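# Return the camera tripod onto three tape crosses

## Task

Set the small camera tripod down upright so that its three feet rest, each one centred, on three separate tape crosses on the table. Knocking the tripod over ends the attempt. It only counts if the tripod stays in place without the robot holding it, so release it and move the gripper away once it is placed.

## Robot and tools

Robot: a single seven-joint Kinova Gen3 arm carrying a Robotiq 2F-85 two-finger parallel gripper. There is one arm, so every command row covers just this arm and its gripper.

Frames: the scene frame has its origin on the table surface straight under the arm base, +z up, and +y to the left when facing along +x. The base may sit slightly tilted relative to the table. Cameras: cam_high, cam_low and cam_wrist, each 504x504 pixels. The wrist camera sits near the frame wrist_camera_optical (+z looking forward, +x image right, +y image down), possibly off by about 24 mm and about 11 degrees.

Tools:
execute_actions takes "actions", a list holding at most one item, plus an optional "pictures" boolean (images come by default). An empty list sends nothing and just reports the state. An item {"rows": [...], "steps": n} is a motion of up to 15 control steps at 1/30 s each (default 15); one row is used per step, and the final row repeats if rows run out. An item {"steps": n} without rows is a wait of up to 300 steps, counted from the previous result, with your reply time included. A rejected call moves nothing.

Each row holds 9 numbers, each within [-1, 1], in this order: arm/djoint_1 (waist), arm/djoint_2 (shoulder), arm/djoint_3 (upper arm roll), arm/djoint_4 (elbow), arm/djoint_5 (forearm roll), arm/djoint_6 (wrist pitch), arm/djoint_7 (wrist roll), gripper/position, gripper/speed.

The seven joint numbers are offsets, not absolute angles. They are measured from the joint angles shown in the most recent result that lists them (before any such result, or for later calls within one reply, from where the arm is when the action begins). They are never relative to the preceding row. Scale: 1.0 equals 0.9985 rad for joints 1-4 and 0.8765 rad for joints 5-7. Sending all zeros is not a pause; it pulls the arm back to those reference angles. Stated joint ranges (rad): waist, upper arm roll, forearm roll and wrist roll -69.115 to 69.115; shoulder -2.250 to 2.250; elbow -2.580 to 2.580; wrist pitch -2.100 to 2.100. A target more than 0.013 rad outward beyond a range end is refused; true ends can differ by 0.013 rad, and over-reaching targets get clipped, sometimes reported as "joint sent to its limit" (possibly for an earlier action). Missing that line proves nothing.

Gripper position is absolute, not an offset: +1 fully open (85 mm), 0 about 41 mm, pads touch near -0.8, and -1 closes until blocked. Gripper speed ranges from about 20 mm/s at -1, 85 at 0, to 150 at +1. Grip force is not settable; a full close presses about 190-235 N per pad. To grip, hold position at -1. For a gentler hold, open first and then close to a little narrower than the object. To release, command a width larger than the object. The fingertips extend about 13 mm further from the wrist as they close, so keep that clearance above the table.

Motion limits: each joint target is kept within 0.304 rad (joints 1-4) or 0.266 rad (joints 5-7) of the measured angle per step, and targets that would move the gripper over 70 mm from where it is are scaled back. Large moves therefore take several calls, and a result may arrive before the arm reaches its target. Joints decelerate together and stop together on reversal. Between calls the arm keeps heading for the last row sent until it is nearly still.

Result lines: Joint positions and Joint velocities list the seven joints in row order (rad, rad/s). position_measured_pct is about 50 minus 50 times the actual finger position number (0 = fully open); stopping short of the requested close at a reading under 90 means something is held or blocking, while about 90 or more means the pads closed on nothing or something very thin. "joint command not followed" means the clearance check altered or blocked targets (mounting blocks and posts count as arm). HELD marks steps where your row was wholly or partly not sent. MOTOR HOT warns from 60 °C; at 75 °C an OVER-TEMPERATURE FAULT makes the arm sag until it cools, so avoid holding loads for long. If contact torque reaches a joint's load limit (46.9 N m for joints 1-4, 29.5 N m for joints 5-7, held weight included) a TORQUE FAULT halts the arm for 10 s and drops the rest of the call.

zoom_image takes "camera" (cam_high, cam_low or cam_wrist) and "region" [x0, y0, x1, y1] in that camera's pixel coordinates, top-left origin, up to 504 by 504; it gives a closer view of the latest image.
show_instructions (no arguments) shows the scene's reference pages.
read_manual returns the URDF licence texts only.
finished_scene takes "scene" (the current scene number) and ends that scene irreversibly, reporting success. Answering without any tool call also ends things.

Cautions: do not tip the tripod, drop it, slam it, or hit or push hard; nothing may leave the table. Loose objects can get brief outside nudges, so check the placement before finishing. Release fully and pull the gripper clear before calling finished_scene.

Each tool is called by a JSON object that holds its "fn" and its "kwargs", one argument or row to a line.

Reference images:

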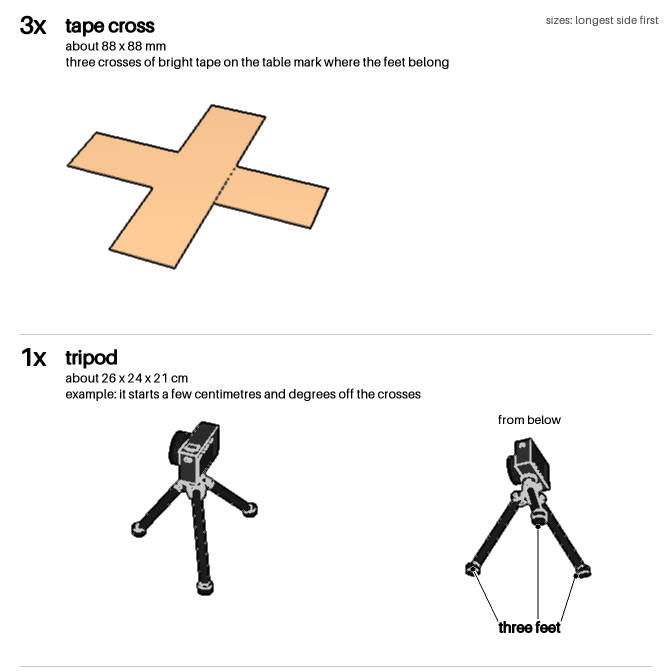

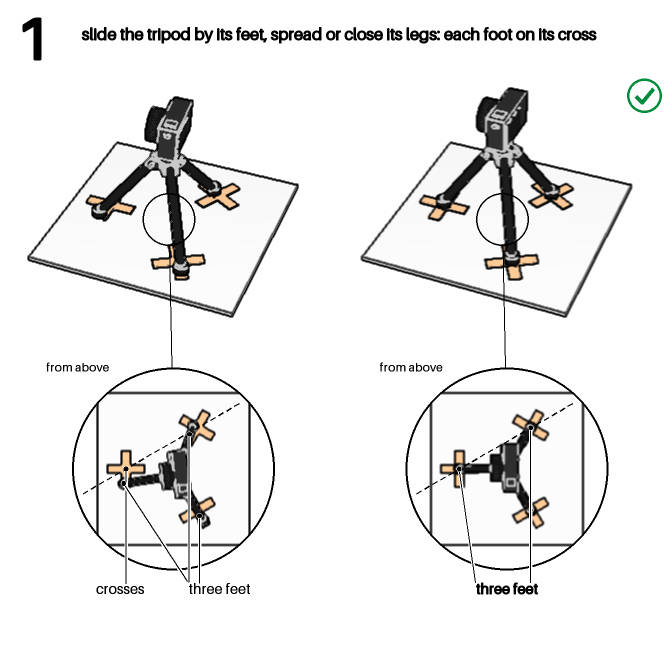

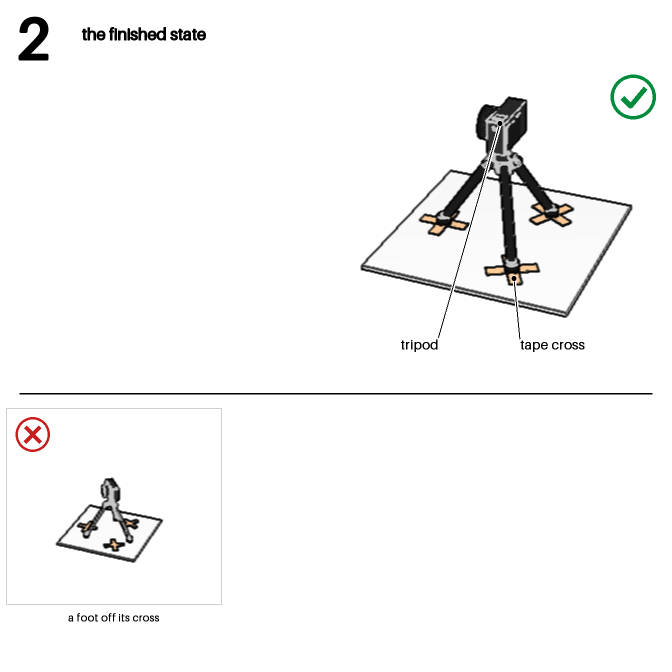

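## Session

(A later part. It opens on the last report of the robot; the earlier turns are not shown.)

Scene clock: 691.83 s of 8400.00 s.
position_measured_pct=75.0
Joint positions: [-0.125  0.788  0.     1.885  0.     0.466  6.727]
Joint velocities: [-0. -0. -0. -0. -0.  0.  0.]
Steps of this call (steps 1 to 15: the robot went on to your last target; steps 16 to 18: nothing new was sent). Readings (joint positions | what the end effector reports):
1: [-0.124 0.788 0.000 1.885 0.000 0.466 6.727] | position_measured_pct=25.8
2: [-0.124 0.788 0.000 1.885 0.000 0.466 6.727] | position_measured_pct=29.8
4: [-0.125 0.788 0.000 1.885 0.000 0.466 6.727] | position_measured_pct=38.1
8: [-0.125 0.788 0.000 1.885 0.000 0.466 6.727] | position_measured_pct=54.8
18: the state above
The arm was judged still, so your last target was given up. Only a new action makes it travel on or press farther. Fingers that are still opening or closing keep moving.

{"fn": "execute_actions", "kwargs": {
  "actions": [
    {"rows": [[0.0016,0.0005,0,-0.0014,0,0.0011,0.0018,-0.5,0],[0.0032,0.0009,0,-0.0028,0,0.0022,0.0037,-0.5,0],[0.0048,0.0014,0,-0.0042,0,0.0033,0.0055,-0.5,0],[0.0064,0.0018,0,-0.0057,0,0.0043,0.0073,-0.5,0],[0.0080,0.0023,0,-0.0071,0,0.0054,0.0091,-0.5,0],[0.0096,0.0028,0,-0.0085,0,0.0065,0.0110,-0.5,0],[0.0112,0.0032,0,-0.0099,0,0.0076,0.0128,-0.5,0],[0.0128,0.0037,0,-0.0113,0,0.0087,0.0146,-0.5,0],[0.0144,0.0041,0,-0.0127,0,0.0098,0.0164,-0.5,0],[0.0160,0.0046,0,-0.0141,0,0.0109,0.0183,-0.5,0],[0.0176,0.0051,0,-0.0155,0,0.0120,0.0201,-0.5,0],[0.0192,0.0055,0,-0.0170,0,0.0130,0.0219,-0.5,0],[0.0208,0.0060,0,-0.0184,0,0.0141,0.0237,-0.5,0],[0.0224,0.0064,0,-0.0198,0,0.0152,0.0256,-0.5,0],[0.0240,0.0069,0,-0.0212,0,0.0163,0.0274,-0.5,0]], "steps": 15}
  ],
  "pictures": false
}}

{"fn": "execute_actions", "kwargs": {
  "actions": [
    {"steps": 8}
  ],
  "pictures": false
}}

Scene clock: 700.43 s of 8400.00 s.
position_measured_pct=75.0
Joint positions: [-0.105  0.794 -0.003  1.868 -0.001  0.481  6.749]
Joint velocities: [ 0.038  0.013 -0.009 -0.036 -0.002  0.032  0.049]
Steps of this call (steps 1 to 90: nothing new was sent; then 5.10 s passed at rest; steps 91 to 105: all 15 steps of this action). Readings (joint positions | what the end effector reports):
91: [-0.124 0.788 0.000 1.885 0.000 0.467 6.727] | position_measured_pct=75.0
92: [-0.123 0.788 -0.000 1.884 0.000 0.467 6.728] | position_measured_pct=75.0
94: [-0.120 0.789 0.000 1.882 0.000 0.469 6.731] | position_measured_pct=75.0
98: [-0.114 0.791 0.000 1.876 0.000 0.473 6.738] | position_measured_pct=75.0
105: the state above

Scene clock: 700.70 s of 8400.00 s.
position_measured_pct=75.0
Joint positions: [-0.103  0.794 -0.003  1.866 -0.001  0.483  6.751]
Joint velocities: [ 0.001  0.001 -0.    -0.    -0.    -0.002 -0.001]
Steps of this call (steps 1 to 8: the robot went on to your last target). Readings (joint positions | what the end effector reports):
1: [-0.104 0.794 -0.003 1.867 -0.001 0.482 6.750] | position_measured_pct=75.0
2: [-0.104 0.794 -0.003 1.866 -0.001 0.482 6.751] | position_measured_pct=75.0
4: [-0.104 0.794 -0.003 1.866 -0.001 0.482 6.751] | position_measured_pct=75.0
8: the state above

{"fn": "execute_actions", "kwargs": {
  "actions": [
    {"rows": [[0.0036,0.0012,0.003,-0.0034,0.001,-0.0018,0.0018,-0.5,0],[0.0052,0.0017,0.003,-0.0047,0.001,-0.0006,0.0037,-0.5,0],[0.0068,0.0022,0.003,-0.0061,0.001,0.0005,0.0055,-0.5,0],[0.0085,0.0027,0.003,-0.0075,0.001,0.0017,0.0074,-0.5,0],[0.0101,0.0032,0.003,-0.0088,0.001,0.0029,0.0092,-0.5,0],[0.0117,0.0037,0.003,-0.0102,0.001,0.0041,0.0110,-0.5,0],[0.0133,0.0042,0.003,-0.0116,0.001,0.0053,0.0129,-0.5,0],[0.0149,0.0047,0.003,-0.0129,0.001,0.0064,0.0147,-0.5,0],[0.0165,0.0052,0.003,-0.0143,0.001,0.0076,0.0166,-0.5,0],[0.0181,0.0057,0.003,-0.0157,0.001,0.0088,0.0184,-0.5,0],[0.0197,0.0062,0.003,-0.0170,0.001,0.0100,0.0202,-0.5,0],[0.0214,0.0067,0.003,-0.0184,0.001,0.0112,0.0221,-0.5,0],[0.0230,0.0072,0.003,-0.0198,0.001,0.0123,0.0239,-0.5,0],[0.0246,0.0077,0.003,-0.0211,0.001,0.0135,0.0258,-0.5,0],[0.0262,0.0082,0.003,-0.0225,0.001,0.0147,0.0276,-0.5,0]], "steps": 15}
  ],
  "pictures": false
}}

{"fn": "execute_actions", "kwargs": {
  "actions": [
    {"steps": 10}
  ]
}}

Scene clock: 708.30 s of 8400.00 s.
position_measured_pct=75.0
Joint positions: [-0.082  0.802 -0.002  1.847 -0.001  0.495  6.773]
Joint velocities: [ 0.049  0.016 -0.001 -0.041 -0.     0.031  0.048]
Steps of this call (steps 1 to 15: the robot went on to your last target; steps 16 to 90: nothing new was sent; then 4.10 s passed at rest; steps 91 to 105: all 15 steps of this action). Readings (joint positions | what the end effector reports):
91: [-0.103 0.795 -0.003 1.866 -0.001 0.483 6.751] | position_measured_pct=75.0
92: [-0.102 0.795 -0.003 1.865 -0.002 0.483 6.752] | position_measured_pct=75.0
94: [-0.100 0.796 -0.004 1.863 -0.002 0.485 6.756] | position_measured_pct=75.0
98: [-0.094 0.798 -0.003 1.857 -0.002 0.489 6.762] | position_measured_pct=75.0
105: the state above

Scene clock: 708.63 s of 8400.00 s.
position_measured_pct=75.0
Joint positions: [-0.08   0.803 -0.002  1.845 -0.001  0.497  6.775]
Joint velocities: [ 0.001  0.     0.    -0.    -0.    -0.     0.   ]
Steps of this call (steps 1 to 10: the robot went on to your last target). Readings (joint positions | what the end effector reports):
1: [-0.081 0.802 -0.002 1.846 -0.001 0.496 6.775] | position_measured_pct=75.0
2: [-0.080 0.802 -0.002 1.845 -0.001 0.497 6.775] | position_measured_pct=75.0
4: [-0.080 0.803 -0.002 1.845 -0.001 0.497 6.775] | position_measured_pct=75.0
8: [-0.080 0.803 -0.002 1.845 -0.001 0.497 6.775] | position_measured_pct=75.0
10: the state above

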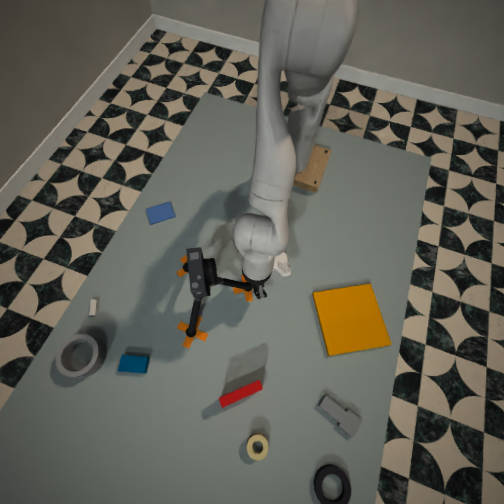

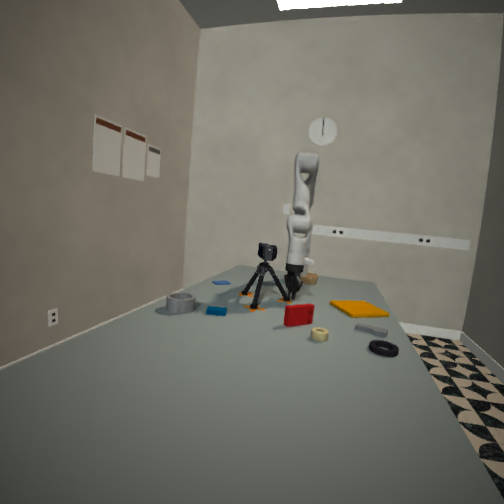

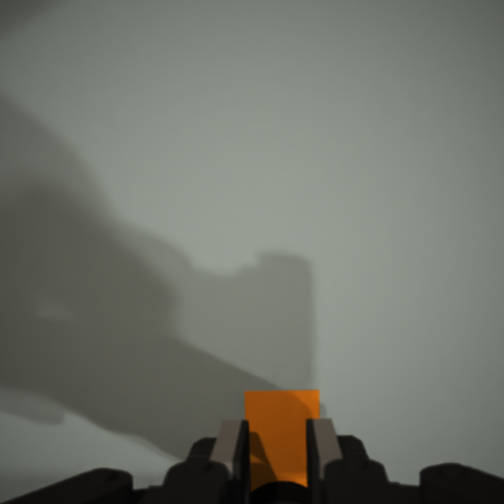

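{"fn": "zoom_image", "kwargs": {
  "camera": "cam_high",
  "region": [150, 220, 310, 360]
}}

Region (150, 220, 310, 360) of cam_high's 504x504 image, scaled by 3.150, with more detail than that image has; it fills the top 441 rows of this view, and the rest is white.

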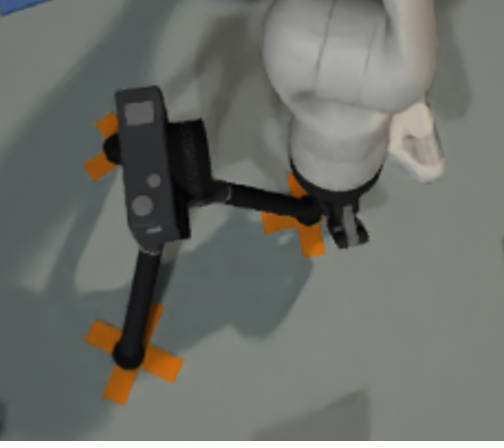

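{"fn": "execute_actions", "kwargs": {
  "actions": [
    {"rows": [[0.0045,-0.0004,0.002,-0.0027,0.001,-0.0003,0.0017,-0.5,0],[0.0058,0.0,0.002,-0.0039,0.001,0.0006,0.0033,-0.5,0],[0.0072,0.0004,0.002,-0.0051,0.001,0.0015,0.0048,-0.5,0],[0.0085,0.0008,0.002,-0.0063,0.001,0.0024,0.0063,-0.5,0],[0.0099,0.0011,0.002,-0.0074,0.001,0.0033,0.0079,-0.5,0],[0.0112,0.0015,0.002,-0.0086,0.001,0.0042,0.0094,-0.5,0]], "steps": 15}
  ]
}}

Scene clock: 716.50 s of 8400.00 s.
position_measured_pct=75.0
Joint positions: [-0.07   0.805 -0.002  1.838 -0.001  0.501  6.784]
Joint velocities: [ 0.001  0.     0.     0.    -0.    -0.    -0.001]
Steps of this call (steps 1 to 15: the robot went on to your last target; steps 16 to 90: nothing new was sent; then 4.37 s passed at rest; steps 91 to 105: all 15 steps of this action). Readings (joint positions | what the end effector reports):
91: [-0.079 0.803 -0.002 1.845 -0.001 0.497 6.776] | position_measured_pct=75.0
92: [-0.077 0.803 -0.003 1.844 -0.002 0.498 6.777] | position_measured_pct=75.0
94: [-0.075 0.804 -0.002 1.842 -0.001 0.499 6.779] | position_measured_pct=75.0
98: [-0.071 0.805 -0.002 1.838 -0.001 0.501 6.783] | position_measured_pct=75.0
105: the state above

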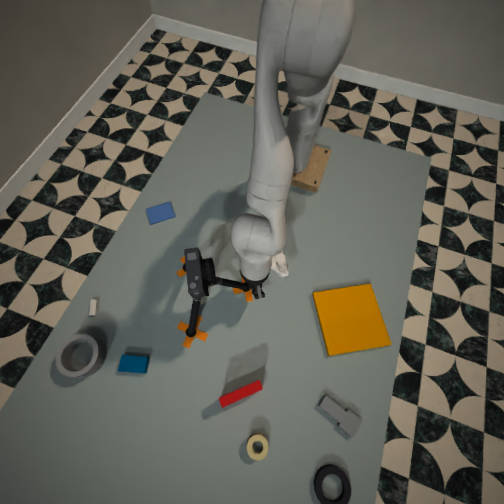

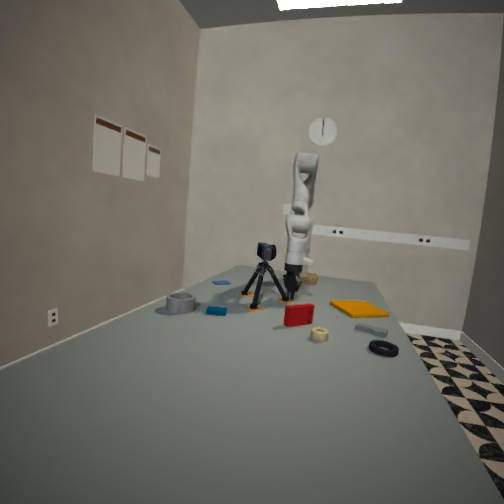

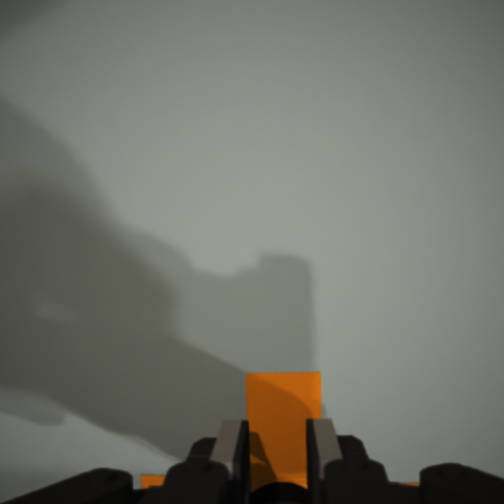

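{"fn": "execute_actions", "kwargs": {
  "actions": [
    {"rows": [[-0.0501,-0.0145,0.002,0.0441,0.001,-0.034,-0.057,-0.5,0]], "steps": 10}
  ],
  "pictures": false
}}

{"fn": "execute_actions", "kwargs": {
  "actions": [
    {"rows": [[0,-0.3045,0,-0.1412,0,0.5054,-1.0,1,0]], "steps": 15}
  ],
  "pictures": false
}}

{"fn": "execute_actions", "kwargs": {
  "actions": [
    {"steps": 12}
  ],
  "pictures": false
}}

Scene clock: 722.53 s of 8400.00 s.
position_measured_pct=75.0
Joint positions: [-0.118  0.791 -0.     1.882 -0.     0.472  6.734]
Joint velocities: [-0.014 -0.007  0.007  0.003  0.    -0.003 -0.001]
Steps of this call (steps 1 to 15: the robot went on to your last target; steps 16 to 90: nothing new was sent; then 2.70 s passed at rest; steps 91 to 100: all 10 steps of this action). Readings (joint positions | what the end effector reports):
91: [-0.071 0.805 -0.002 1.838 -0.001 0.501 6.783] | position_measured_pct=75.0
92: [-0.077 0.803 -0.000 1.842 -0.001 0.498 6.779] | position_measured_pct=75.0
94: [-0.103 0.795 0.002 1.863 -0.000 0.484 6.756] | position_measured_pct=75.0
98: [-0.118 0.792 -0.001 1.881 -0.001 0.472 6.734] | position_measured_pct=75.0
100: the state above

Scene clock: 723.03 s of 8400.00 s.
position_measured_pct=38.1
Joint positions: [-0.118  0.528 -0.     1.758 -0.     0.836  6.323]
Joint velocities: [ 0.    -0.258  0.    -0.115  0.     0.54  -1.216]
Steps of this call (steps 1 to 15: all 15 steps of this action). Readings (joint positions | what the end effector reports):
1: [-0.119 0.790 0.000 1.881 -0.000 0.472 6.733] | position_measured_pct=75.0
2: [-0.119 0.784 -0.000 1.879 -0.000 0.477 6.730] | position_measured_pct=74.6
4: [-0.119 0.756 -0.000 1.868 -0.000 0.501 6.708] | position_measured_pct=70.6
8: [-0.119 0.652 -0.000 1.819 -0.000 0.606 6.603] | position_measured_pct=59.1
15: the state above

Scene clock: 723.43 s of 8400.00 s.
position_measured_pct=2.8
Joint positions: [-0.118  0.488 -0.     1.741 -0.     0.914  5.868]
Joint velocities: [-0.    -0.017  0.001 -0.008 -0.     0.036 -0.425]
Steps of this call (steps 1 to 12: the robot went on to your last target). Readings (joint positions | what the end effector reports):
1: [-0.118 0.520 -0.000 1.755 -0.000 0.852 6.282] | position_measured_pct=35.3
2: [-0.118 0.514 -0.000 1.752 -0.000 0.865 6.241] | position_measured_pct=32.1
4: [-0.118 0.505 -0.000 1.748 -0.000 0.883 6.160] | position_measured_pct=26.2
8: [-0.118 0.494 -0.000 1.743 -0.000 0.903 5.998] | position_measured_pct=14.3
12: the state above

{"fn": "execute_actions", "kwargs": {
  "actions": [
    {"rows": [[0,-0.1172,0,-0.4397,0,0.6332,-0.98,1,0]], "steps": 15}
  ],
  "pictures": false
}}

{"fn": "execute_actions", "kwargs": {
  "actions": [
    {"steps": 15}
  ],
  "pictures": false
}}

Scene clock: 726.40 s of 8400.00 s.
position_measured_pct=0.0
Joint positions: [-0.119  0.391 -0.     1.39  -0.     1.284  5.487]
Joint velocities: [-0.    -0.14   0.    -0.589  0.     1.154 -1.214]
Steps of this call (steps 1 to 30: the robot went on to your last target; steps 31 to 74: nothing new was sent; steps 75 to 89: all 15 steps of this action). Readings (joint positions | what the end effector reports):
75: [-0.118 0.487 -0.000 1.740 -0.000 0.915 5.857] | position_measured_pct=0.0
76: [-0.118 0.485 -0.000 1.736 -0.000 0.920 5.853] | position_measured_pct=0.0
78: [-0.118 0.475 -0.000 1.711 -0.000 0.942 5.831] | position_measured_pct=0.0
82: [-0.118 0.439 -0.000 1.600 -0.000 1.038 5.734] | position_measured_pct=0.0
89: the state above

Scene clock: 726.90 s of 8400.00 s.
position_measured_pct=0.0
Joint positions: [-0.118  0.371  0.     1.302 -0.     1.469  5.009]
Joint velocities: [-0.     0.001 -0.001 -0.003 -0.     0.003 -0.005]
Steps of this call (steps 1 to 15: the robot went on to your last target). Readings (joint positions | what the end effector reports):
1: [-0.118 0.387 -0.000 1.373 -0.000 1.320 5.446] | position_measured_pct=0.0
2: [-0.118 0.384 -0.000 1.358 -0.000 1.350 5.406] | position_measured_pct=0.0
4: [-0.118 0.379 -0.000 1.338 -0.000 1.394 5.324] | position_measured_pct=0.0
8: [-0.118 0.374 -0.000 1.316 -0.000 1.440 5.162] | position_measured_pct=0.0
15: the state above

{"fn": "execute_actions", "kwargs": {
  "actions": [
    {"rows": [[0.2985,0,0,0,0,0,-0.3389,1,0]], "steps": 15}
  ],
  "pictures": false
}}

{"fn": "execute_actions", "kwargs": {
  "actions": [
    {"steps": 15}
  ]
}}

Scene clock: 729.60 s of 8400.00 s.
position_measured_pct=0.0
Joint positions: [0.17  0.371 0.003 1.302 0.001 1.469 4.714]
Joint velocities: [ 0.088 -0.003  0.003  0.001  0.001  0.    -0.129]
Steps of this call (steps 1 to 15: the robot went on to your last target; steps 16 to 66: nothing new was sent; steps 67 to 81: all 15 steps of this action). Readings (joint positions | what the end effector reports):
67: [-0.117 0.371 -0.000 1.302 -0.001 1.469 5.008] | position_measured_pct=0.0
68: [-0.111 0.371 -0.001 1.302 -0.001 1.469 5.005] | position_measured_pct=0.0
70: [-0.082 0.371 -0.003 1.302 -0.002 1.469 4.982] | position_measured_pct=0.0
74: [0.029 0.372 -0.001 1.302 -0.001 1.468 4.876] | position_measured_pct=0.0
81: the state above

Scene clock: 730.10 s of 8400.00 s.
position_measured_pct=0.0
Joint positions: [ 0.18   0.371  0.     1.302 -0.     1.469  4.712]
Joint velocities: [ 0.002 -0.     0.    -0.001  0.     0.001  0.   ]
Steps of this call (steps 1 to 15: the robot went on to your last target). Readings (joint positions | what the end effector reports):
1: [0.172 0.371 0.002 1.302 0.001 1.469 4.712] | position_measured_pct=0.0
2: [0.173 0.371 0.001 1.302 0.000 1.469 4.712] | position_measured_pct=0.0
4: [0.176 0.371 0.000 1.302 -0.000 1.469 4.712] | position_measured_pct=0.0
8: [0.179 0.371 0.000 1.302 -0.000 1.469 4.712] | position_measured_pct=0.0
15: the state above
The arm was judged still, so your last target was given up. Only a new action makes it travel on or press farther. Fingers that are still opening or closing keep moving.

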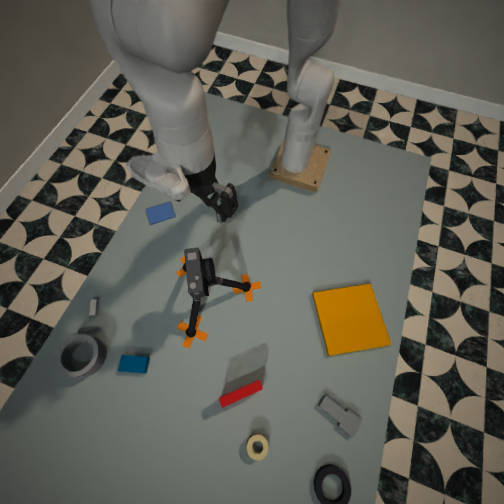

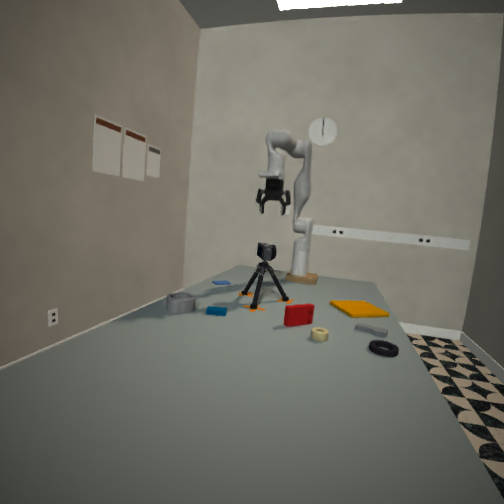

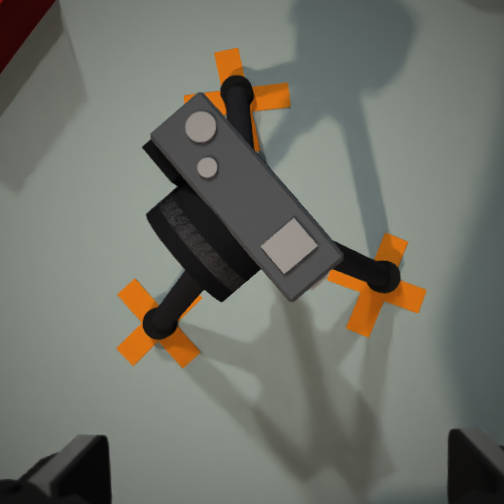

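{"fn": "zoom_image", "kwargs": {
  "camera": "cam_wrist",
  "region": [160, 30, 320, 170]
}}

{"fn": "zoom_image", "kwargs": {
  "camera": "cam_wrist",
  "region": [300, 215, 460, 355]
}}

{"fn": "zoom_image", "kwargs": {
  "camera": "cam_wrist",
  "region": [80, 255, 240, 395]
}}

Region (160, 30, 320, 170) of cam_wrist's 504x504 image, scaled by 3.150; it fills the top 441 rows of this view, and the rest is white.

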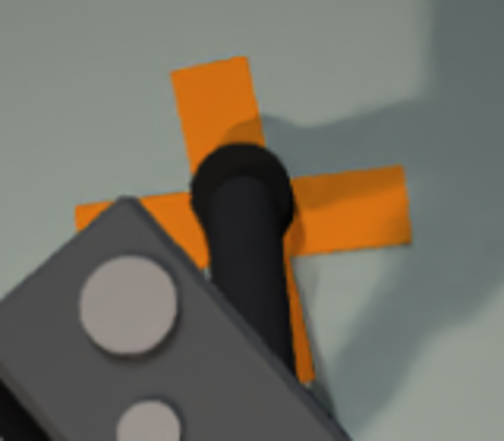

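Region (300, 215, 460, 355) of cam_wrist's 504x504 image, scaled by 3.150; it fills the top 441 rows of this view, and the rest is white.

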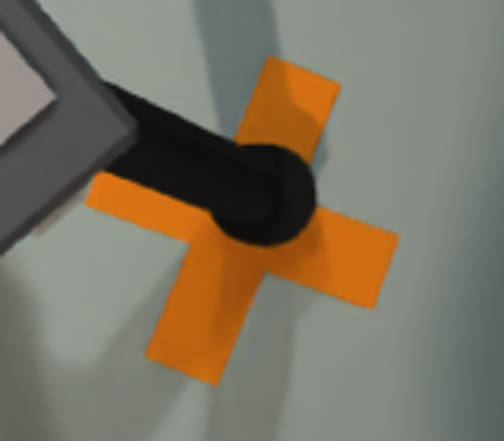

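Region (80, 255, 240, 395) of cam_wrist's 504x504 image, scaled by 3.150; it fills the top 441 rows of this view, and the rest is white.

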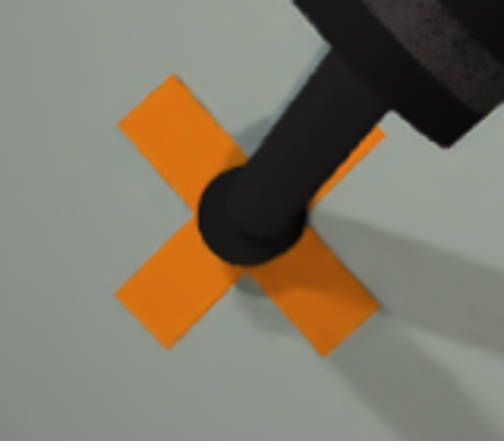

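{"fn": "execute_actions", "kwargs": {
  "actions": [
    {"rows": [[0.1926,0.2073,0,-0.2382,0,0.0347,1.0,-0.5,0]], "steps": 15}
  ],
  "pictures": false
}}

{"fn": "execute_actions", "kwargs": {
  "actions": [
    {"steps": 14}
  ],
  "pictures": false
}}

{"fn": "execute_actions", "kwargs": {
  "actions": [
    {"rows": [[0,0,0,0,0,0,1.0,-0.5,0]], "steps": 15}
  ],
  "pictures": false
}}

{"fn": "execute_actions", "kwargs": {
  "actions": [
    {"steps": 14}
  ],
  "pictures": false
}}

Scene clock: 782.37 s of 8400.00 s.
position_measured_pct=36.5
Joint positions: [ 0.351  0.556  0.001  1.087 -0.     1.496  5.162]
Joint velocities: [ 0.13   0.139 -0.001 -0.158 -0.001  0.022  1.216]
Steps of this call (steps 1 to 90: nothing new was sent; then 48.77 s passed at rest; steps 91 to 105: all 15 steps of this action). Readings (joint positions | what the end effector reports):
91: [0.181 0.372 -0.000 1.301 -0.001 1.469 4.712] | position_measured_pct=0.0
92: [0.186 0.377 -0.001 1.296 -0.001 1.470 4.717] | position_measured_pct=0.4
94: [0.209 0.402 -0.002 1.269 -0.002 1.474 4.745] | position_measured_pct=4.4
98: [0.287 0.487 -0.000 1.172 -0.000 1.485 4.878] | position_measured_pct=15.9
105: the state above

Scene clock: 782.83 s of 8400.00 s.
position_measured_pct=74.2
Joint positions: [ 0.372  0.578  0.     1.064 -0.     1.499  5.588]
Joint velocities: [ 0.004  0.003 -0.001 -0.002 -0.     0.     0.002]
Steps of this call (steps 1 to 14: the robot went on to your last target). Readings (joint positions | what the end effector reports):
1: [0.355 0.560 0.000 1.083 -0.000 1.497 5.203] | position_measured_pct=39.7
2: [0.358 0.564 0.000 1.079 -0.000 1.497 5.243] | position_measured_pct=42.5
4: [0.363 0.569 0.000 1.073 -0.000 1.498 5.325] | position_measured_pct=48.8
8: [0.369 0.575 0.000 1.067 -0.000 1.499 5.487] | position_measured_pct=60.7
14: the state above

Scene clock: 783.33 s of 8400.00 s.
position_measured_pct=75.0
Joint positions: [ 0.372  0.578  0.     1.064 -0.     1.499  6.089]
Joint velocities: [-0.    -0.     0.     0.    -0.    -0.     1.216]
Steps of this call (steps 1 to 15: all 15 steps of this action). Readings (joint positions | what the end effector reports):
1: [0.372 0.578 0.000 1.064 -0.000 1.499 5.589] | position_measured_pct=74.6
2: [0.372 0.578 0.000 1.064 -0.000 1.499 5.597] | position_measured_pct=74.6
4: [0.372 0.578 0.000 1.064 -0.000 1.499 5.645] | position_measured_pct=75.0
8: [0.372 0.578 0.000 1.064 -0.000 1.499 5.805] | position_measured_pct=75.0
15: the state above

Scene clock: 783.80 s of 8400.00 s.
position_measured_pct=75.0
Joint positions: [ 0.372  0.578  0.     1.064 -0.     1.499  6.465]
Joint velocities: [ 0.     0.     0.001  0.    -0.     0.     0.001]
Steps of this call (steps 1 to 14: the robot went on to your last target). Readings (joint positions | what the end effector reports):
1: [0.372 0.578 0.000 1.064 -0.000 1.499 6.130] | position_measured_pct=75.0
2: [0.372 0.578 0.000 1.064 -0.000 1.499 6.170] | position_measured_pct=75.0
4: [0.372 0.578 0.000 1.064 -0.000 1.499 6.252] | position_measured_pct=75.0
8: [0.372 0.578 0.000 1.064 -0.000 1.499 6.411] | position_measured_pct=75.0
14: the state above

{"fn": "execute_actions", "kwargs": {
  "actions": [
    {"rows": [[0,0.1045,0,0.3099,0,-0.4714,0.99,-0.5,0]], "steps": 15}
  ],
  "pictures": false
}}

{"fn": "execute_actions", "kwargs": {
  "actions": [
    {"steps": 15}
  ],
  "pictures": false
}}

Scene clock: 787.33 s of 8400.00 s.
position_measured_pct=75.0
Joint positions: [ 0.371  0.67   0.     1.336 -0.     1.153  6.88 ]
Joint velocities: [-0.     0.085  0.001  0.257  0.    -0.457  1.216]
Steps of this call (steps 1 to 30: the robot went on to your last target; steps 31 to 90: nothing new was sent; then 0.03 s passed at rest; steps 91 to 105: all 15 steps of this action). Readings (joint positions | what the end effector reports):
91: [0.372 0.578 0.000 1.065 -0.000 1.499 6.465] | position_measured_pct=75.0
92: [0.372 0.579 0.000 1.069 -0.000 1.495 6.469] | position_measured_pct=75.0
94: [0.372 0.587 0.000 1.094 -0.000 1.473 6.491] | position_measured_pct=75.0
98: [0.372 0.624 0.000 1.203 -0.000 1.366 6.598] | position_measured_pct=75.0
105: the state above

Scene clock: 787.83 s of 8400.00 s.
position_measured_pct=75.0
Joint positions: [ 0.372  0.682  0.     1.374 -0.     1.086  7.333]
Joint velocities: [ 0.    -0.    -0.001  0.001 -0.    -0.     0.001]
Steps of this call (steps 1 to 15: the robot went on to your last target). Readings (joint positions | what the end effector reports):
1: [0.371 0.672 0.000 1.343 -0.000 1.139 6.920] | position_measured_pct=75.0
2: [0.371 0.674 0.000 1.350 -0.000 1.128 6.961] | position_measured_pct=75.0
4: [0.372 0.677 0.000 1.358 -0.000 1.113 7.042] | position_measured_pct=75.0
8: [0.372 0.680 0.000 1.368 -0.000 1.096 7.205] | position_measured_pct=75.0
15: the state above

{"fn": "execute_actions", "kwargs": {
  "actions": [
    {"rows": [[0,0.2203,0,0.1199,0,-0.3880,0.1327,-0.5,0]], "steps": 15}
  ],
  "pictures": false
}}

{"fn": "execute_actions", "kwargs": {
  "actions": [
    {"steps": 15}
  ]
}}

Scene clock: 790.50 s of 8400.00 s.
position_measured_pct=75.0
Joint positions: [ 0.371  0.898 -0.     1.494 -0.     0.747  7.449]
Joint velocities: [ 0.     0.018  0.002 -0.008 -0.    -0.03   0.003]
Steps of this call (steps 1 to 15: the robot went on to your last target; steps 16 to 65: nothing new was sent; steps 66 to 80: all 15 steps of this action). Readings (joint positions | what the end effector reports):
66: [0.372 0.683 0.000 1.374 -0.000 1.085 7.333] | position_measured_pct=75.0
67: [0.372 0.688 0.000 1.376 -0.000 1.080 7.335] | position_measured_pct=75.0
69: [0.372 0.715 0.000 1.388 -0.000 1.049 7.348] | position_measured_pct=75.0
73: [0.372 0.809 0.000 1.440 -0.000 0.912 7.398] | position_measured_pct=75.0
80: the state above

Scene clock: 791.00 s of 8400.00 s.
position_measured_pct=75.0
Joint positions: [ 0.372  0.902  0.     1.493 -0.     0.746  7.449]
Joint velocities: [0.    0.    0.001 0.    0.    0.    0.001]
Steps of this call (steps 1 to 15: the robot went on to your last target). Readings (joint positions | what the end effector reports):
1: [0.371 0.899 0.000 1.494 -0.000 0.746 7.449] | position_measured_pct=75.0
2: [0.372 0.900 0.000 1.493 -0.000 0.746 7.449] | position_measured_pct=75.0
4: [0.372 0.901 0.000 1.493 -0.000 0.746 7.449] | position_measured_pct=75.0
8: [0.372 0.902 0.000 1.493 -0.000 0.746 7.449] | position_measured_pct=75.0
15: the state above
The arm was judged still, so your last target was given up. Only a new action makes it travel on or press farther. Fingers that are still opening or closing keep moving.

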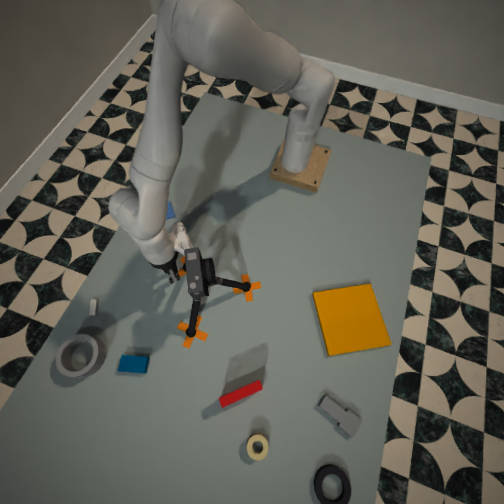

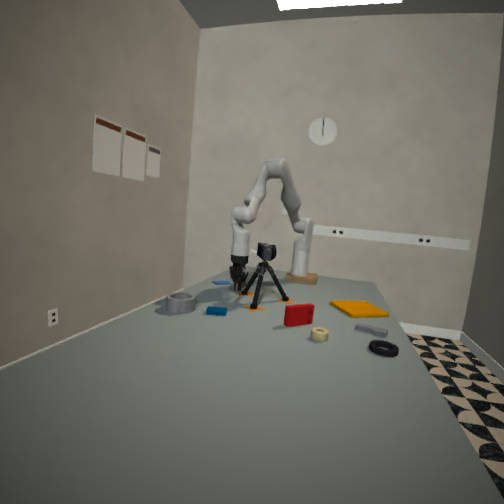

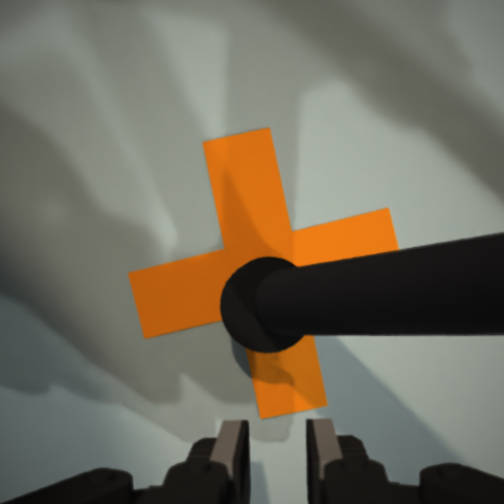

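{"fn": "execute_actions", "kwargs": {
  "actions": [
    {"rows": [[-0.0042,-0.0080,0,0.0645,0,-0.0643,-0.0048,-0.5,0]], "steps": 15}
  ]
}}

Scene clock: 801.40 s of 8400.00 s.
position_measured_pct=75.0
Joint positions: [ 0.367  0.894  0.     1.558 -0.     0.689  7.445]
Joint velocities: [-0.001 -0.002 -0.     0.     0.    -0.001  0.   ]
Steps of this call (steps 1 to 90: nothing new was sent; then 6.90 s passed at rest; steps 91 to 105: all 15 steps of this action). Readings (joint positions | what the end effector reports):
91: [0.371 0.902 0.000 1.494 -0.000 0.745 7.449] | position_measured_pct=75.0
92: [0.371 0.901 0.000 1.499 -0.000 0.741 7.449] | position_measured_pct=75.0
94: [0.369 0.897 0.000 1.524 -0.000 0.719 7.447] | position_measured_pct=75.0
98: [0.368 0.895 -0.000 1.557 -0.000 0.691 7.445] | position_measured_pct=75.0
105: the state above

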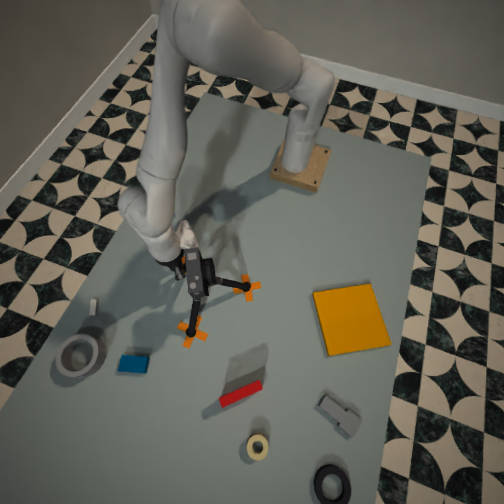

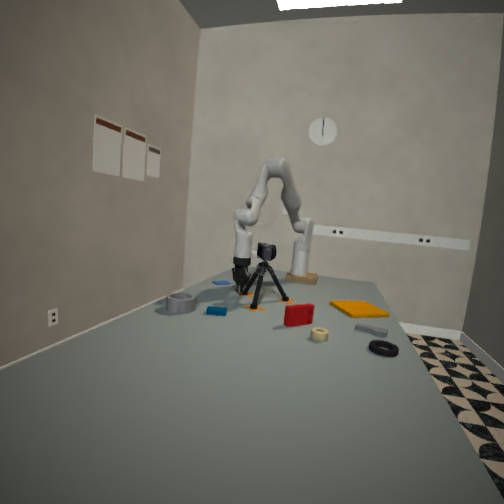

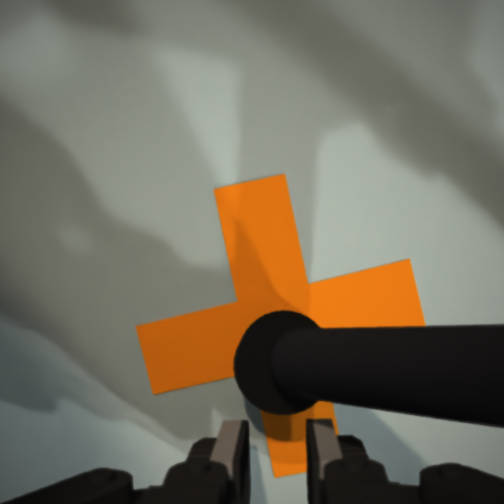

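{"fn": "execute_actions", "kwargs": {
  "actions": [
    {"rows": [[-0.0007,-0.0013,0,0.0036,0,-0.0025,-0.0008,-0.5,0],[-0.0015,-0.0027,0,0.0071,0,-0.0051,-0.0017,-0.5,0],[-0.0022,-0.0040,0,0.0107,0,-0.0076,-0.0025,-0.5,0],[-0.0030,-0.0054,0,0.0143,0,-0.0102,-0.0034,-0.5,0],[-0.0037,-0.0067,0,0.0179,0,-0.0127,-0.0042,-0.5,0],[-0.0045,-0.0081,0,0.0214,0,-0.0152,-0.0051,-0.5,0],[-0.0052,-0.0094,0,0.0250,0,-0.0178,-0.0059,-0.5,0],[-0.0060,-0.0108,0,0.0286,0,-0.0203,-0.0068,-0.5,0],[-0.0067,-0.0121,0,0.0322,0,-0.0229,-0.0076,-0.5,0],[-0.0075,-0.0135,0,0.0357,0,-0.0254,-0.0085,-0.5,0],[-0.0082,-0.0148,0,0.0393,0,-0.0279,-0.0093,-0.5,0],[-0.0090,-0.0162,0,0.0429,0,-0.0305,-0.0102,-0.5,0],[-0.0097,-0.0175,0,0.0465,0,-0.0330,-0.0110,-0.5,0],[-0.0105,-0.0189,0,0.0500,0,-0.0356,-0.0119,-0.5,0],[-0.0112,-0.0202,0,0.0536,0,-0.0381,-0.0127,-0.5,0]], "steps": 15}
  ],
  "pictures": false
}}

{"fn": "execute_actions", "kwargs": {
  "actions": [
    {"steps": 10}
  ]
}}

Scene clock: 811.23 s of 8400.00 s.
position_measured_pct=75.0
Joint positions: [0.358 0.876 0.001 1.605 0.    0.659 7.435]
Joint velocities: [-0.022 -0.04   0.001  0.106  0.001 -0.067 -0.021]
Steps of this call (steps 1 to 15: the robot went on to your last target; steps 16 to 90: nothing new was sent; then 6.33 s passed at rest; steps 91 to 105: all 15 steps of this action). Readings (joint positions | what the end effector reports):
91: [0.367 0.894 0.000 1.558 -0.000 0.689 7.445] | position_measured_pct=75.0
92: [0.367 0.893 0.000 1.561 -0.000 0.688 7.444] | position_measured_pct=75.0
94: [0.365 0.890 0.000 1.567 -0.000 0.684 7.443] | position_measured_pct=75.0
98: [0.363 0.885 0.001 1.580 -0.000 0.674 7.440] | position_measured_pct=75.0
105: the state above

Scene clock: 811.57 s of 8400.00 s.
position_measured_pct=75.0
Joint positions: [0.357 0.874 0.001 1.61  0.    0.655 7.434]
Joint velocities: [-0.    -0.001 -0.001 -0.     0.     0.001 -0.001]
Steps of this call (steps 1 to 10: the robot went on to your last target). Readings (joint positions | what the end effector reports):
1: [0.357 0.875 0.001 1.608 0.000 0.657 7.434] | position_measured_pct=75.0
2: [0.357 0.874 0.001 1.609 -0.000 0.656 7.434] | position_measured_pct=75.0
4: [0.357 0.874 0.001 1.610 -0.000 0.655 7.434] | position_measured_pct=75.0
8: [0.357 0.874 0.001 1.610 0.000 0.655 7.434] | position_measured_pct=75.0
10: the state above

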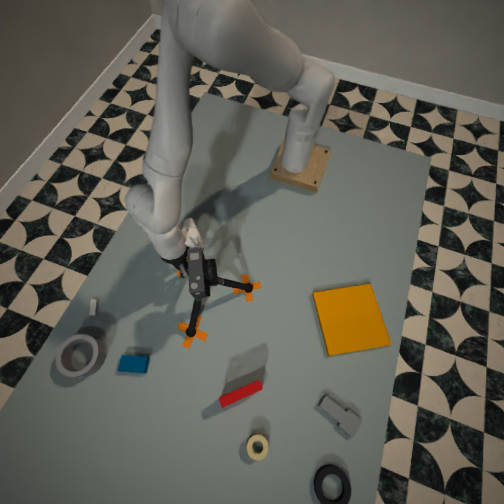

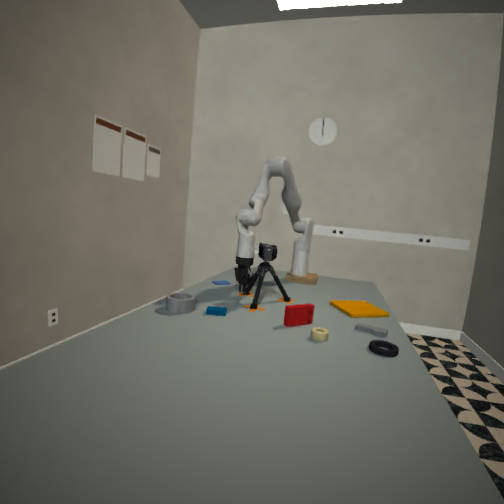

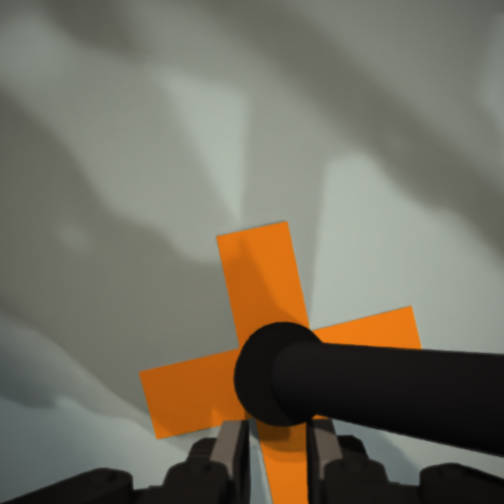

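{"fn": "zoom_image", "kwargs": {
  "camera": "cam_high",
  "region": [150, 220, 310, 360]
}}

Region (150, 220, 310, 360) of cam_high's 504x504 image, scaled by 3.150, with more detail than that image has; it fills the top 441 rows of this view, and the rest is white.

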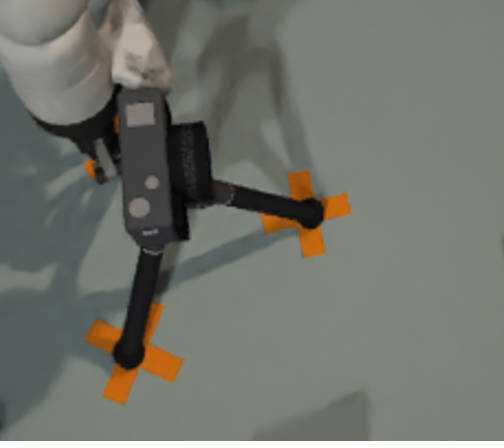

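{"fn": "execute_actions", "kwargs": {
  "actions": [
    {"rows": [[0.0155,0.0279,0,-0.074,0,0.0526,0.0175,-0.5,0]], "steps": 10}
  ],
  "pictures": false
}}

{"fn": "execute_actions", "kwargs": {
  "actions": [
    {"rows": [[0,-0.2203,0,-0.163,0,0.4393,0,-0.5,0]], "steps": 15}
  ],
  "pictures": false
}}

{"fn": "execute_actions", "kwargs": {
  "actions": [
    {"rows": [[0,-0.1045,0,-0.3099,0,0.4714,-1.0,1,0]], "steps": 15}
  ],
  "pictures": false
}}

{"fn": "execute_actions", "kwargs": {
  "actions": [
    {"steps": 15}
  ],
  "pictures": false
}}

Scene clock: 828.50 s of 8400.00 s.
position_measured_pct=75.0
Joint positions: [0.372 0.9   0.001 1.537 0.    0.701 7.449]
Joint velocities: [ 0.003  0.011 -0.006 -0.01  -0.002  0.007  0.   ]
Steps of this call (steps 1 to 15: the robot went on to your last target; steps 16 to 90: nothing new was sent; then 13.60 s passed at rest; steps 91 to 100: all 10 steps of this action). Readings (joint positions | what the end effector reports):
91: [0.357 0.874 0.001 1.610 -0.000 0.656 7.434] | position_measured_pct=75.0
92: [0.358 0.877 0.000 1.605 -0.000 0.659 7.435] | position_measured_pct=75.0
94: [0.364 0.888 -0.000 1.580 -0.000 0.675 7.440] | position_measured_pct=75.0
98: [0.372 0.900 0.001 1.538 0.000 0.700 7.449] | position_measured_pct=75.0
100: the state above

Scene clock: 829.00 s of 8400.00 s.
position_measured_pct=75.0
Joint positions: [0.372 0.684 0.001 1.374 0.    1.084 7.449]
Joint velocities: [ 0.001 -0.045  0.002 -0.033  0.     0.096 -0.   ]
Steps of this call (steps 1 to 15: all 15 steps of this action). Readings (joint positions | what the end effector reports):
1: [0.372 0.900 0.001 1.536 0.000 0.702 7.449] | position_measured_pct=75.0
2: [0.372 0.895 0.001 1.534 0.000 0.708 7.449] | position_measured_pct=75.0
4: [0.372 0.868 0.001 1.516 0.000 0.738 7.449] | position_measured_pct=75.0
8: [0.372 0.779 0.001 1.449 0.000 0.871 7.449] | position_measured_pct=75.0
15: the state above

Scene clock: 829.50 s of 8400.00 s.
position_measured_pct=38.1
Joint positions: [0.372 0.592 0.001 1.103 0.    1.43  7.035]
Joint velocities: [ 0.    -0.087 -0.    -0.258 -0.     0.455 -1.216]
Steps of this call (steps 1 to 15: all 15 steps of this action). Readings (joint positions | what the end effector reports):
1: [0.372 0.683 0.001 1.373 0.000 1.086 7.449] | position_measured_pct=75.0
2: [0.372 0.681 0.001 1.369 0.000 1.091 7.445] | position_measured_pct=74.6
4: [0.372 0.672 0.001 1.344 0.000 1.113 7.423] | position_measured_pct=70.6
8: [0.372 0.637 0.001 1.236 0.000 1.218 7.317] | position_measured_pct=59.1
15: the state above

Scene clock: 830.00 s of 8400.00 s.
position_measured_pct=0.4
Joint positions: [0.372 0.579 0.001 1.065 0.    1.497 6.572]
Joint velocities: [-0.     0.001  0.    -0.     0.     0.    -0.002]
Steps of this call (steps 1 to 15: the robot went on to your last target). Readings (joint positions | what the end effector reports):
1: [0.372 0.589 0.001 1.095 0.000 1.444 6.994] | position_measured_pct=35.3
2: [0.372 0.587 0.001 1.089 0.000 1.455 6.953] | position_measured_pct=32.1
4: [0.372 0.584 0.001 1.080 0.000 1.470 6.872] | position_measured_pct=26.2
8: [0.372 0.581 0.001 1.070 0.000 1.487 6.709] | position_measured_pct=14.3
15: the state above

{"fn": "execute_actions", "kwargs": {
  "actions": [
    {"rows": [[-0.1923,-0.2083,-0.001,0.2374,0,-0.0319,-1.0,1,0]], "steps": 15}
  ],
  "pictures": false
}}

{"fn": "execute_actions", "kwargs": {
  "actions": [
    {"steps": 14}
  ],
  "pictures": false
}}

{"fn": "execute_actions", "kwargs": {
  "actions": [
    {"rows": [[0,0,0,0,0,0,-1.0,1,0]], "steps": 15}
  ],
  "pictures": false
}}

{"fn": "execute_actions", "kwargs": {
  "actions": [
    {"steps": 13}
  ],
  "pictures": false
}}

{"fn": "execute_actions", "kwargs": {
  "actions": [
    {"rows": [[0,0,0,0,0,0,-0.122,1,0]], "steps": 12}
  ]
}}

Scene clock: 836.67 s of 8400.00 s.
position_measured_pct=0.0
Joint positions: [ 0.2    0.393 -0.     1.278 -0.     1.472  6.122]
Joint velocities: [-0.128 -0.14   0.003  0.158  0.001 -0.02  -1.216]
From where the robot then was, a joint's target lay farther than a number of 1.0 reaches, so one or more steps of this call were cut to that.
Steps of this call (steps 1 to 15: the robot went on to your last target; steps 16 to 90: nothing new was sent; then 3.17 s passed at rest; steps 91 to 105: all 15 steps of this action). Readings (joint positions | what the end effector reports):
91: [0.371 0.578 0.001 1.065 0.000 1.497 6.572] | position_measured_pct=0.0
92: [0.366 0.573 0.002 1.071 0.001 1.496 6.567] | position_measured_pct=0.0
94: [0.343 0.549 0.003 1.097 0.001 1.492 6.539] | position_measured_pct=0.0
98: [0.264 0.463 0.000 1.194 -0.001 1.482 6.406] | position_measured_pct=0.0
105: the state above

Scene clock: 837.13 s of 8400.00 s.
position_measured_pct=0.0
Joint positions: [0.18  0.372 0.    1.302 0.    1.469 5.696]
Joint velocities: [-0.003 -0.003  0.001  0.002  0.    -0.001 -0.002]
Steps of this call (steps 1 to 14: the robot went on to your last target). Readings (joint positions | what the end effector reports):
1: [0.196 0.389 -0.000 1.283 -0.000 1.471 6.081] | position_measured_pct=0.0
2: [0.193 0.386 -0.000 1.287 -0.000 1.471 6.041] | position_measured_pct=0.0
4: [0.189 0.381 -0.000 1.292 -0.000 1.470 5.959] | position_measured_pct=0.0
8: [0.183 0.375 0.000 1.299 0.000 1.469 5.797] | position_measured_pct=0.0
14: the state above

Scene clock: 837.63 s of 8400.00 s.
position_measured_pct=0.0
Joint positions: [0.18  0.372 0.    1.302 0.    1.469 5.195]
Joint velocities: [ 0.     0.    -0.    -0.    -0.     0.001 -1.217]
Steps of this call (steps 1 to 15: all 15 steps of this action). Readings (joint positions | what the end effector reports):
1: [0.180 0.372 0.000 1.302 0.000 1.469 5.695] | position_measured_pct=0.0
2: [0.180 0.371 0.000 1.302 0.000 1.469 5.687] | position_measured_pct=0.0
4: [0.180 0.371 0.000 1.302 0.000 1.469 5.639] | position_measured_pct=0.0
8: [0.180 0.372 0.000 1.302 0.000 1.469 5.480] | position_measured_pct=0.0
15: the state above

Scene clock: 838.07 s of 8400.00 s.
position_measured_pct=0.0
Joint positions: [0.18  0.372 0.    1.302 0.    1.469 4.819]
Joint velocities: [-0.    -0.    -0.001 -0.001 -0.    -0.    -0.002]
Steps of this call (steps 1 to 13: the robot went on to your last target). Readings (joint positions | what the end effector reports):
1: [0.180 0.372 0.000 1.302 0.000 1.469 5.155] | position_measured_pct=0.0
2: [0.180 0.372 0.000 1.302 0.000 1.469 5.114] | position_measured_pct=0.0
4: [0.180 0.372 0.000 1.302 0.000 1.469 5.033] | position_measured_pct=0.0
8: [0.180 0.372 0.000 1.302 0.000 1.469 4.873] | position_measured_pct=0.0
13: the state above

Scene clock: 838.47 s of 8400.00 s.
position_measured_pct=0.0
Joint positions: [0.18  0.372 0.    1.302 0.    1.469 4.712]
Joint velocities: [-0.    -0.     0.     0.001  0.    -0.     0.001]
Steps of this call (steps 1 to 12: all 12 steps of this action). Readings (joint positions | what the end effector reports):
1: [0.180 0.372 0.000 1.302 0.000 1.469 4.818] | position_measured_pct=0.0
2: [0.180 0.372 0.000 1.302 0.000 1.469 4.810] | position_measured_pct=0.0
4: [0.180 0.372 0.000 1.302 0.000 1.469 4.764] | position_measured_pct=0.0
8: [0.180 0.372 0.000 1.302 0.000 1.469 4.713] | position_measured_pct=0.0
12: the state above

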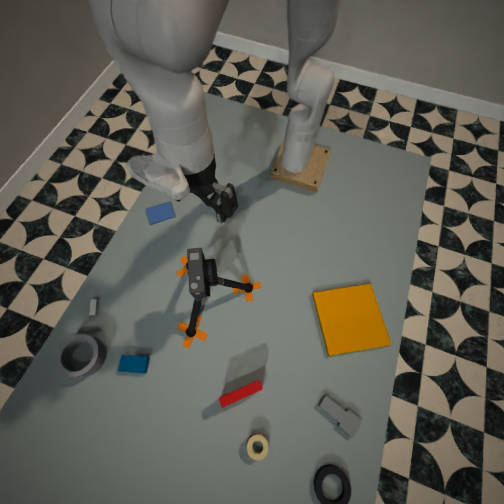

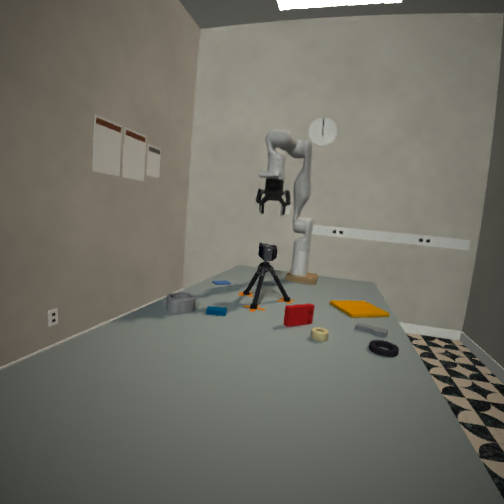

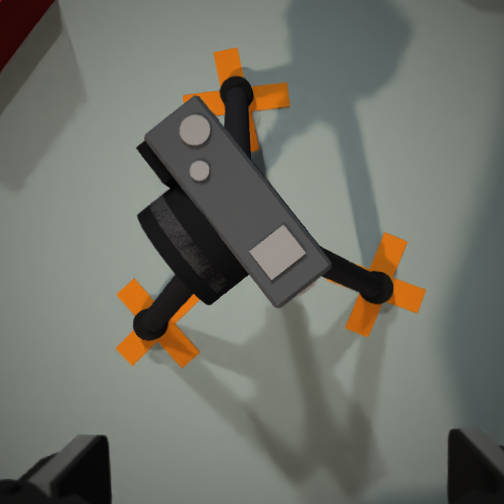

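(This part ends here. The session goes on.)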